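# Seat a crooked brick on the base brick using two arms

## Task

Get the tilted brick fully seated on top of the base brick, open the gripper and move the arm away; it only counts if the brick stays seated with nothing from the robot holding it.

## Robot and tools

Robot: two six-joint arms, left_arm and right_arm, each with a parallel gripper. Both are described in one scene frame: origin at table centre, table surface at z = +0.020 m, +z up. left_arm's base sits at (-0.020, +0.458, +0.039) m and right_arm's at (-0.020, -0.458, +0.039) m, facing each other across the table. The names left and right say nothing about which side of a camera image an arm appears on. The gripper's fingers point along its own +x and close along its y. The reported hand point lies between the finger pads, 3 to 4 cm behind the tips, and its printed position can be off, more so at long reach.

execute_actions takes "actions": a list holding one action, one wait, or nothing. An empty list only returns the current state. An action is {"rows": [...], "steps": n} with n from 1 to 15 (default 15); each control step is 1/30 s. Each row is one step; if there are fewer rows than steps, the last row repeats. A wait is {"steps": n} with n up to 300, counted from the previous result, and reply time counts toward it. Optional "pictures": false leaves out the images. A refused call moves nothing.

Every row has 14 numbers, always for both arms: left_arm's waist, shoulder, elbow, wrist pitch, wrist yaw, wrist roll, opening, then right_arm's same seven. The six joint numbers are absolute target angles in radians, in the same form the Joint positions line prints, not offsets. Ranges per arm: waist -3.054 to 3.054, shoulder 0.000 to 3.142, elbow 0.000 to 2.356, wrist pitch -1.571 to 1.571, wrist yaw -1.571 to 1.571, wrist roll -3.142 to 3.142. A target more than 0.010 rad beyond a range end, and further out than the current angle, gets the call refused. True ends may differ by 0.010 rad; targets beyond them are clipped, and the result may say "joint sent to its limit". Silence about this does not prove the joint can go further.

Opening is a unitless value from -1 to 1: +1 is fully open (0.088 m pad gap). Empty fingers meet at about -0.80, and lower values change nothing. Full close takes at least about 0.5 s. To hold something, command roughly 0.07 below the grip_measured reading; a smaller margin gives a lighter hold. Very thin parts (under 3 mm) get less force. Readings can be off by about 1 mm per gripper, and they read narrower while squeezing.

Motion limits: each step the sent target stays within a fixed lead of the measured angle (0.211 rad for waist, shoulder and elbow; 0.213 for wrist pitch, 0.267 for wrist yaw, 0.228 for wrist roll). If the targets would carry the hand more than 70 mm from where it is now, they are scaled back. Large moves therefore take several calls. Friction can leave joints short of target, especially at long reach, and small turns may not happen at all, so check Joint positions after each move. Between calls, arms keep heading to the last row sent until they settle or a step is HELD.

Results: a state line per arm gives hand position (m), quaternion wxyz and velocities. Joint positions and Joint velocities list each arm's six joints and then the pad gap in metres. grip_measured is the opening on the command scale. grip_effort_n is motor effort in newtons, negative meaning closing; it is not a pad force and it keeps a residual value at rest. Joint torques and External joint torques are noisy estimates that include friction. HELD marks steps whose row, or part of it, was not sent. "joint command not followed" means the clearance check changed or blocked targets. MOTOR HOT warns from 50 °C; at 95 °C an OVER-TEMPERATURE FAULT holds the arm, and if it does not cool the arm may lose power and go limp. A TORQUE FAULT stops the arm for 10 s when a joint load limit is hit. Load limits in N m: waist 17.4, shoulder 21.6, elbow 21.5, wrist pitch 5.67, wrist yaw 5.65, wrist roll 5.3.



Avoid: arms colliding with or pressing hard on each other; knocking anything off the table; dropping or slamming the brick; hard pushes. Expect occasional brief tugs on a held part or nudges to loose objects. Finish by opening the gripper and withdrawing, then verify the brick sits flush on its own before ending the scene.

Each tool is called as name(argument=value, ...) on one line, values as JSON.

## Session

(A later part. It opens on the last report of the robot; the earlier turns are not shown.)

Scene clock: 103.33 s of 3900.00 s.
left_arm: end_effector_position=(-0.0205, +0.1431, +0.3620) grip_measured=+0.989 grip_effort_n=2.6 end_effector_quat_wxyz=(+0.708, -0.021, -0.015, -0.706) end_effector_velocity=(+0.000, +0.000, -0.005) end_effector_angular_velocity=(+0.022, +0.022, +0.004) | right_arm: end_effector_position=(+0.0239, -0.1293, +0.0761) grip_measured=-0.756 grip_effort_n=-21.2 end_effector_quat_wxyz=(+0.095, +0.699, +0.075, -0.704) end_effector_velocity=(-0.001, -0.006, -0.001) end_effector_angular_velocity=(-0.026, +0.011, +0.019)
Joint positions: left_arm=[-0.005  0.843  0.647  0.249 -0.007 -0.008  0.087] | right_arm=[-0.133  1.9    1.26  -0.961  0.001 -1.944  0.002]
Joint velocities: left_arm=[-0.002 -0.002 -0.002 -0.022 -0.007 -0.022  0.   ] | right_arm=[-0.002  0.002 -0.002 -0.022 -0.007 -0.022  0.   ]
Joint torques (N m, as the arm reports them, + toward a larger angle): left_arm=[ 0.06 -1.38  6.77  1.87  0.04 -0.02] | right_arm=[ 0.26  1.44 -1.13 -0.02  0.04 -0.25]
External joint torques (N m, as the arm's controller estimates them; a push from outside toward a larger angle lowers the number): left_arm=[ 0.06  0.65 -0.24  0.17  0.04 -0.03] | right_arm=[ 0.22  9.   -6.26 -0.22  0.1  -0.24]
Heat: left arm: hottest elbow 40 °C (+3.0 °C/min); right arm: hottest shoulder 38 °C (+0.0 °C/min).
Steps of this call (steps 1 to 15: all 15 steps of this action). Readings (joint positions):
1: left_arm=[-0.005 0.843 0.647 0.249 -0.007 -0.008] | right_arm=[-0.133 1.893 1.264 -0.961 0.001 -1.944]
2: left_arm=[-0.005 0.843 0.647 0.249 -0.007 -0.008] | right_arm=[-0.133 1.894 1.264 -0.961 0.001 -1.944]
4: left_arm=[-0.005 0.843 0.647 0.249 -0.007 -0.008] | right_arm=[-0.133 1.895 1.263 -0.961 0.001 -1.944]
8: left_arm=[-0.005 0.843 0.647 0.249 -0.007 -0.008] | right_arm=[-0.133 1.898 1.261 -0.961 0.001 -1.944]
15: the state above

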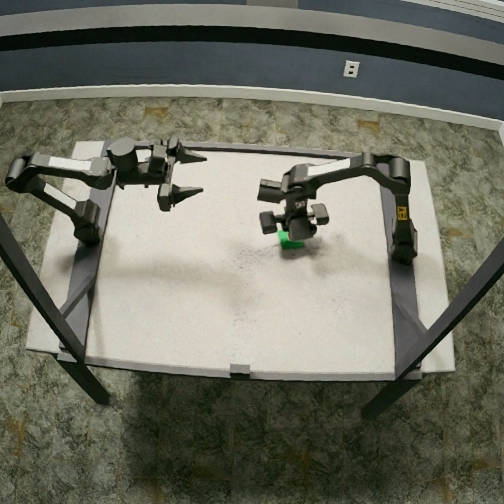

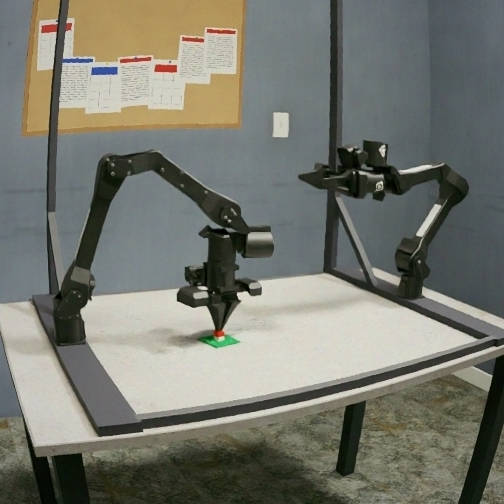

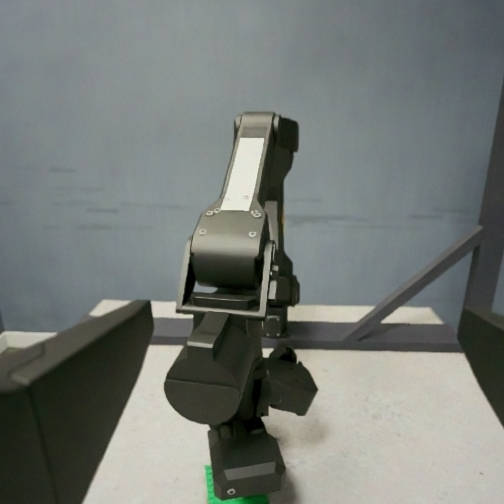

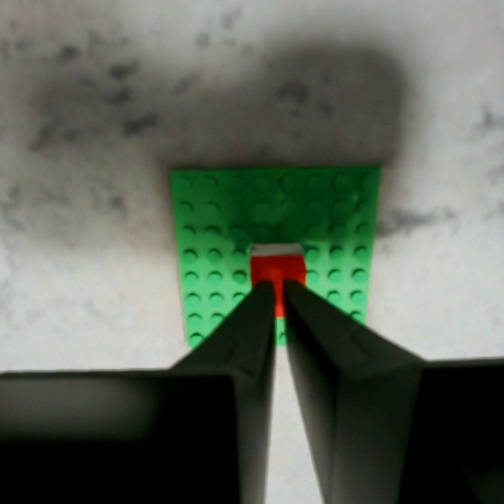

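execute_actions(actions=[{"rows": [[-0.005,0.843,0.647,0.249,-0.007,-0.008,1,-0.1295,1.974,1.207,-0.961,0.004,-1.95,-0.76],[-0.005,0.843,0.647,0.249,-0.007,-0.008,1,-0.1295,1.966,1.213,-0.961,0.004,-1.95,-0.76],[-0.005,0.843,0.647,0.249,-0.007,-0.008,1,-0.1295,1.958,1.219,-0.961,0.004,-1.95,-0.76],[-0.005,0.843,0.647,0.249,-0.007,-0.008,1,-0.1295,1.950,1.225,-0.961,0.004,-1.95,-0.76],[-0.005,0.843,0.647,0.249,-0.007,-0.008,1,-0.1295,1.942,1.231,-0.961,0.004,-1.95,-0.76],[-0.005,0.843,0.647,0.249,-0.007,-0.008,1,-0.1295,1.934,1.237,-0.961,0.004,-1.95,-0.76],[-0.005,0.843,0.647,0.249,-0.007,-0.008,1,-0.1295,1.926,1.243,-0.961,0.004,-1.95,-0.76],[-0.005,0.843,0.647,0.249,-0.007,-0.008,1,-0.1295,1.918,1.249,-0.961,0.004,-1.95,-0.76],[-0.005,0.843,0.647,0.249,-0.007,-0.008,1,-0.1295,1.910,1.255,-0.961,0.004,-1.95,-0.76],[-0.005,0.843,0.647,0.249,-0.007,-0.008,1,-0.1295,1.902,1.261,-0.961,0.004,-1.95,-0.76],[-0.005,0.843,0.647,0.249,-0.007,-0.008,1,-0.1295,1.894,1.267,-0.962,0.004,-1.95,-0.76],[-0.005,0.843,0.647,0.249,-0.007,-0.008,1,-0.1295,1.886,1.272,-0.963,0.004,-1.95,-0.76],[-0.005,0.843,0.647,0.249,-0.007,-0.008,1,-0.1295,1.878,1.277,-0.965,0.004,-1.95,-0.76],[-0.005,0.843,0.647,0.249,-0.007,-0.008,1,-0.1295,1.871,1.282,-0.968,0.004,-1.95,-0.76],[-0.005,0.843,0.647,0.249,-0.007,-0.008,1,-0.1295,1.865,1.288,-0.975,0.004,-1.95,-0.76]], "steps": 15}], pictures=false)

execute_actions(actions=[{"rows": [[-0.005,0.843,0.647,0.249,-0.007,-0.008,1,-0.1295,1.860,1.295,-0.986,0.004,-1.95,-0.76],[-0.005,0.843,0.647,0.249,-0.007,-0.008,1,-0.1295,1.854,1.303,-1.0,0.004,-1.95,-0.76],[-0.005,0.843,0.647,0.249,-0.007,-0.008,1,-0.1295,1.846,1.311,-1.016,0.004,-1.95,-0.76],[-0.005,0.843,0.647,0.249,-0.007,-0.008,1,-0.1295,1.836,1.319,-1.034,0.004,-1.95,-0.76],[-0.005,0.843,0.647,0.249,-0.007,-0.008,1,-0.1295,1.824,1.327,-1.054,0.004,-1.95,-0.7],[-0.005,0.843,0.647,0.249,-0.007,-0.008,1,-0.1295,1.810,1.334,-1.075,0.004,-1.95,-0.6],[-0.005,0.843,0.647,0.249,-0.007,-0.008,1,-0.1295,1.794,1.340,-1.097,0.004,-1.95,-0.5],[-0.005,0.843,0.647,0.249,-0.007,-0.008,1,-0.1295,1.776,1.345,-1.120,0.004,-1.95,-0.4],[-0.005,0.843,0.647,0.249,-0.007,-0.008,1,-0.1295,1.757,1.349,-1.143,0.004,-1.95,-0.3],[-0.005,0.843,0.647,0.249,-0.007,-0.008,1,-0.1295,1.737,1.352,-1.166,0.004,-1.95,-0.2],[-0.005,0.843,0.647,0.249,-0.007,-0.008,1,-0.1295,1.717,1.354,-1.188,0.004,-1.95,-0.1],[-0.005,0.843,0.647,0.249,-0.007,-0.008,1,-0.1295,1.697,1.355,-1.209,0.004,-1.95,0],[-0.005,0.843,0.647,0.249,-0.007,-0.008,1,-0.1295,1.677,1.355,-1.229,0.004,-1.95,0],[-0.005,0.843,0.647,0.249,-0.007,-0.008,1,-0.1295,1.657,1.355,-1.249,0.004,-1.95,0],[-0.005,0.843,0.647,0.249,-0.007,-0.008,1,-0.1295,1.637,1.355,-1.269,0.004,-1.95,0]], "steps": 15}], pictures=false)

execute_actions(actions=[{"rows": [[-0.005,0.843,0.647,0.249,-0.007,-0.008,1,-0.1295,1.617,1.355,-1.289,0.004,-1.95,0],[-0.005,0.843,0.647,0.249,-0.007,-0.008,1,-0.1295,1.597,1.355,-1.309,0.004,-1.95,0],[-0.005,0.843,0.647,0.249,-0.007,-0.008,1,-0.1295,1.578,1.355,-1.328,0.004,-1.95,0],[-0.005,0.843,0.647,0.249,-0.007,-0.008,1,-0.1295,1.560,1.355,-1.346,0.004,-1.95,0],[-0.005,0.843,0.647,0.249,-0.007,-0.008,1,-0.1295,1.544,1.355,-1.362,0.004,-1.95,0],[-0.005,0.843,0.647,0.249,-0.007,-0.008,1,-0.1295,1.530,1.355,-1.376,0.004,-1.95,0],[-0.005,0.843,0.647,0.249,-0.007,-0.008,1,-0.1295,1.519,1.355,-1.387,0.004,-1.95,0],[-0.005,0.843,0.647,0.249,-0.007,-0.008,1,-0.1295,1.510,1.355,-1.396,0.004,-1.95,0],[-0.005,0.843,0.647,0.249,-0.007,-0.008,1,-0.1295,1.504,1.355,-1.402,0.004,-1.95,0],[-0.005,0.843,0.647,0.249,-0.007,-0.008,1,-0.1295,1.50,1.355,-1.406,0.004,-1.95,0]], "steps": 15}])

Scene clock: 128.93 s of 3900.00 s.
left_arm: end_effector_position=(-0.0205, +0.1431, +0.3620) grip_measured=+0.989 grip_effort_n=2.1 end_effector_quat_wxyz=(+0.708, -0.021, -0.015, -0.706) end_effector_velocity=(+0.000, +0.000, -0.004) end_effector_angular_velocity=(+0.012, -0.007, +0.005) | right_arm: end_effector_position=(+0.0244, -0.1257, +0.0830) grip_measured=-0.756 grip_effort_n=-20.2 end_effector_quat_wxyz=(+0.088, +0.701, +0.082, -0.702) end_effector_velocity=(+0.001, +0.005, +0.019) end_effector_angular_velocity=(+0.021, -0.010, +0.010)
Joint positions: left_arm=[-0.005  0.843  0.647  0.249 -0.007 -0.008  0.087] | right_arm=[-0.133  1.886  1.271 -0.964  0.001 -1.944  0.002]
Joint velocities: left_arm=[-0.002 -0.002 -0.007 -0.007 -0.007  0.007 -0.   ] | right_arm=[ 0.002 -0.027  0.046 -0.051  0.007 -0.007 -0.   ]
Joint torques (N m, as the arm reports them, + toward a larger angle): left_arm=[ 0.07 -1.4   6.77  1.87  0.04 -0.03] | right_arm=[ 0.12 -9.72  6.15 -0.19  0.07 -0.26]
External joint torques (N m, as the arm's controller estimates them; a push from outside toward a larger angle lowers the number): left_arm=[ 0.07  0.59 -0.17  0.19  0.04 -0.04] | right_arm=[ 0.08 -1.76  0.72 -0.38  0.12 -0.26]
Heat: left arm: hottest elbow 40 °C (+1.0 °C/min); right arm: hottest shoulder 34 °C (-7.0 °C/min).
Steps of this call (steps 1 to 15: the robot went on to your last target; steps 16 to 90: nothing new was sent; then 22.10 s passed at rest; steps 91 to 105: all 15 steps of this action). Readings (joint positions):
91: left_arm=[-0.005 0.843 0.647 0.249 -0.007 -0.008] | right_arm=[-0.133 1.900 1.260 -0.961 0.001 -1.944]
92: left_arm=[-0.005 0.843 0.647 0.249 -0.007 -0.008] | right_arm=[-0.133 1.900 1.260 -0.961 0.001 -1.944]
94: left_arm=[-0.005 0.843 0.647 0.249 -0.007 -0.008] | right_arm=[-0.133 1.898 1.261 -0.961 0.001 -1.944]
98: left_arm=[-0.005 0.843 0.647 0.249 -0.007 -0.008] | right_arm=[-0.133 1.893 1.264 -0.961 0.001 -1.944]
105: the state above

Scene clock: 129.43 s of 3900.00 s.
left_arm: end_effector_position=(-0.0205, +0.1431, +0.3620) grip_measured=+0.989 grip_effort_n=2.6 end_effector_quat_wxyz=(+0.708, -0.021, -0.015, -0.706) end_effector_velocity=(+0.002, +0.000, -0.005) end_effector_angular_velocity=(+0.022, +0.022, +0.009) | right_arm: end_effector_position=(+0.0206, -0.1538, +0.1544) grip_measured=-0.117 grip_effort_n=16.5 end_effector_quat_wxyz=(+0.085, +0.702, +0.085, -0.702) end_effector_velocity=(-0.019, -0.124, +0.178) end_effector_angular_velocity=(+0.049, +0.016, +0.005)
Joint positions: left_arm=[-0.005  0.843  0.647  0.249 -0.007 -0.008  0.087] | right_arm=[-0.133  1.708  1.343 -1.205  0.001 -1.944  0.033]
Joint velocities: left_arm=[ 0.002 -0.002 -0.002 -0.022 -0.007 -0.022 -0.   ] | right_arm=[-0.002 -0.593  0.032 -0.579 -0.022 -0.007  0.053]
Joint torques (N m, as the arm reports them, + toward a larger angle): left_arm=[ 0.06 -1.4   6.78  1.87  0.05 -0.03] | right_arm=[ 0.16 -8.74  6.59 -0.18  0.04 -0.25]
External joint torques (N m, as the arm's controller estimates them; a push from outside toward a larger angle lowers the number): left_arm=[ 0.03  0.62 -0.18  0.18  0.05 -0.04] | right_arm=[ 0.18 -2.3   1.21 -0.38  0.09 -0.25]
Heat: left arm: hottest elbow 40 °C (+1.0 °C/min); right arm: hottest shoulder 34 °C (-7.1 °C/min).
Steps of this call (steps 1 to 15: all 15 steps of this action). Readings (joint positions):
1: left_arm=[-0.005 0.843 0.647 0.249 -0.007 -0.008] | right_arm=[-0.133 1.886 1.273 -0.968 0.001 -1.944]
2: left_arm=[-0.005 0.843 0.647 0.249 -0.007 -0.008] | right_arm=[-0.133 1.885 1.276 -0.976 0.001 -1.944]
4: left_arm=[-0.005 0.843 0.647 0.249 -0.007 -0.008] | right_arm=[-0.133 1.879 1.285 -0.998 0.001 -1.944]
8: left_arm=[-0.005 0.843 0.647 0.249 -0.007 -0.008] | right_arm=[-0.133 1.838 1.313 -1.061 0.001 -1.944]
15: the state above

Scene clock: 129.93 s of 3900.00 s.
left_arm: end_effector_position=(-0.0205, +0.1431, +0.3620) grip_measured=+0.989 grip_effort_n=2.1 end_effector_quat_wxyz=(+0.708, -0.021, -0.015, -0.706) end_effector_velocity=(+0.003, +0.000, -0.005) end_effector_angular_velocity=(+0.022, +0.008, +0.019) | right_arm: end_effector_position=(+0.0142, -0.2019, +0.2065) grip_measured=-0.005 grip_effort_n=16.0 end_effector_quat_wxyz=(+0.083, +0.703, +0.087, -0.701) end_effector_velocity=(-0.003, -0.016, +0.003) end_effector_angular_velocity=(-0.050, +0.014, +0.005)
Joint positions: left_arm=[-0.005  0.843  0.647  0.249 -0.007 -0.008  0.087] | right_arm=[-0.133  1.513  1.347 -1.397  0.001 -1.944  0.039]
Joint velocities: left_arm=[-0.002 -0.002 -0.002 -0.022 -0.022 -0.007 -0.   ] | right_arm=[-0.002 -0.017 -0.002 -0.066 -0.007 -0.007  0.001]
Joint torques (N m, as the arm reports them, + toward a larger angle): left_arm=[ 0.07 -1.4   6.77  1.87  0.04 -0.03] | right_arm=[ 0.18 -6.93  6.69 -0.09  0.02 -0.22]
External joint torques (N m, as the arm's controller estimates them; a push from outside toward a larger angle lowers the number): left_arm=[ 0.06  0.63 -0.23  0.17  0.05 -0.04] | right_arm=[ 0.18 -1.96  1.24 -0.36  0.07 -0.22]
Heat: left arm: hottest elbow 40 °C (+1.0 °C/min); right arm: hottest shoulder 34 °C (-7.0 °C/min).
Steps of this call (steps 1 to 15: all 15 steps of this action). Readings (joint positions):
1: left_arm=[-0.005 0.843 0.647 0.249 -0.007 -0.008] | right_arm=[-0.133 1.688 1.343 -1.225 0.001 -1.944]
2: left_arm=[-0.005 0.843 0.647 0.249 -0.007 -0.008] | right_arm=[-0.133 1.668 1.344 -1.246 0.001 -1.944]
4: left_arm=[-0.005 0.843 0.647 0.249 -0.007 -0.008] | right_arm=[-0.133 1.629 1.344 -1.285 0.001 -1.944]
8: left_arm=[-0.005 0.843 0.647 0.249 -0.007 -0.008] | right_arm=[-0.133 1.560 1.346 -1.352 0.001 -1.944]
15: the state above

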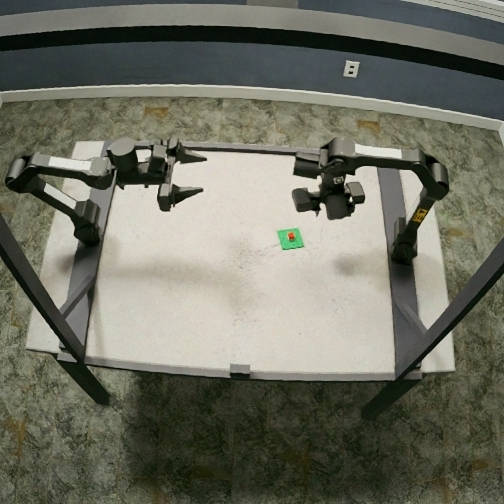

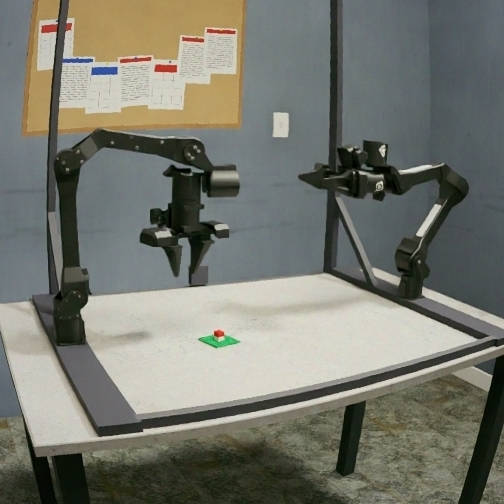

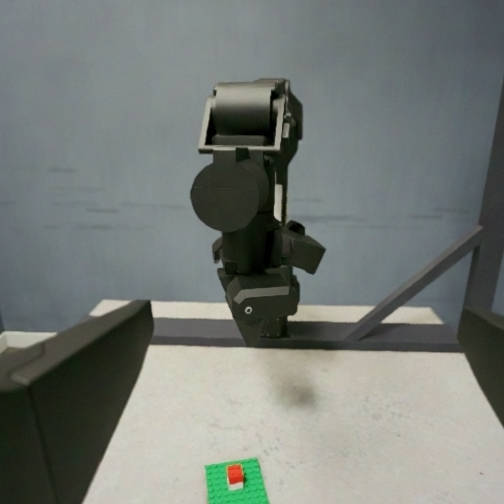

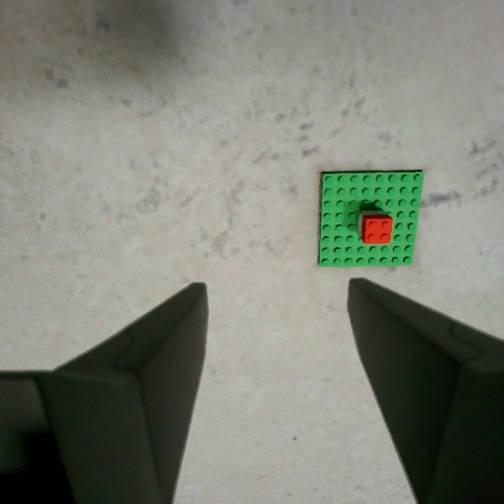

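zoom_image(camera="cam_right_wrist", region=[345, 195, 405, 255])

zoom_image(camera="cam_left_wrist", region=[200, 450, 280, 504])

zoom_image(camera="cam_low", region=[190, 320, 250, 355])

Region (345, 195, 405, 255) of cam_right_wrist's 504x504 image, scaled by 8.400, with more detail than that image has.

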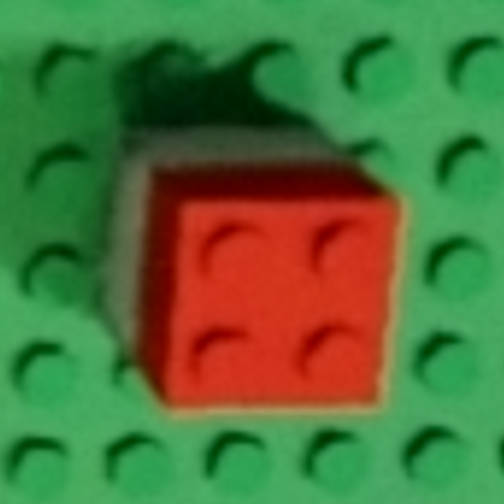

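Region (200, 450, 280, 504) of cam_left_wrist's 504x504 image, scaled by 6.300, with more detail than that image has; it fills the top 340 rows of this view, and the rest is white.

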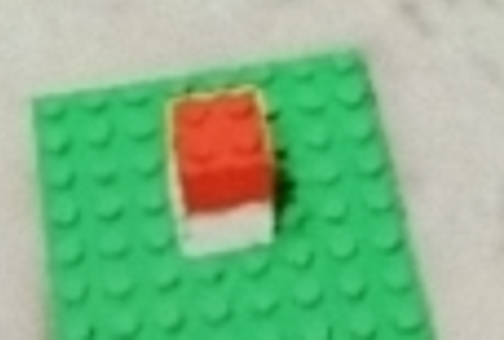

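Region (190, 320, 250, 355) of cam_low's 504x504 image, scaled by 8.400, with more detail than that image has; it fills the top 294 rows of this view, and the rest is white.

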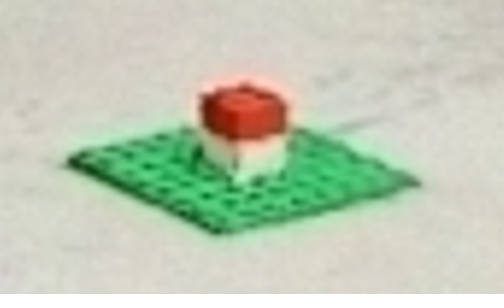

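The brick is level and I can't see a gap on the side that was raised.

finished_scene(scene=2)

The scene is finished: the task was done.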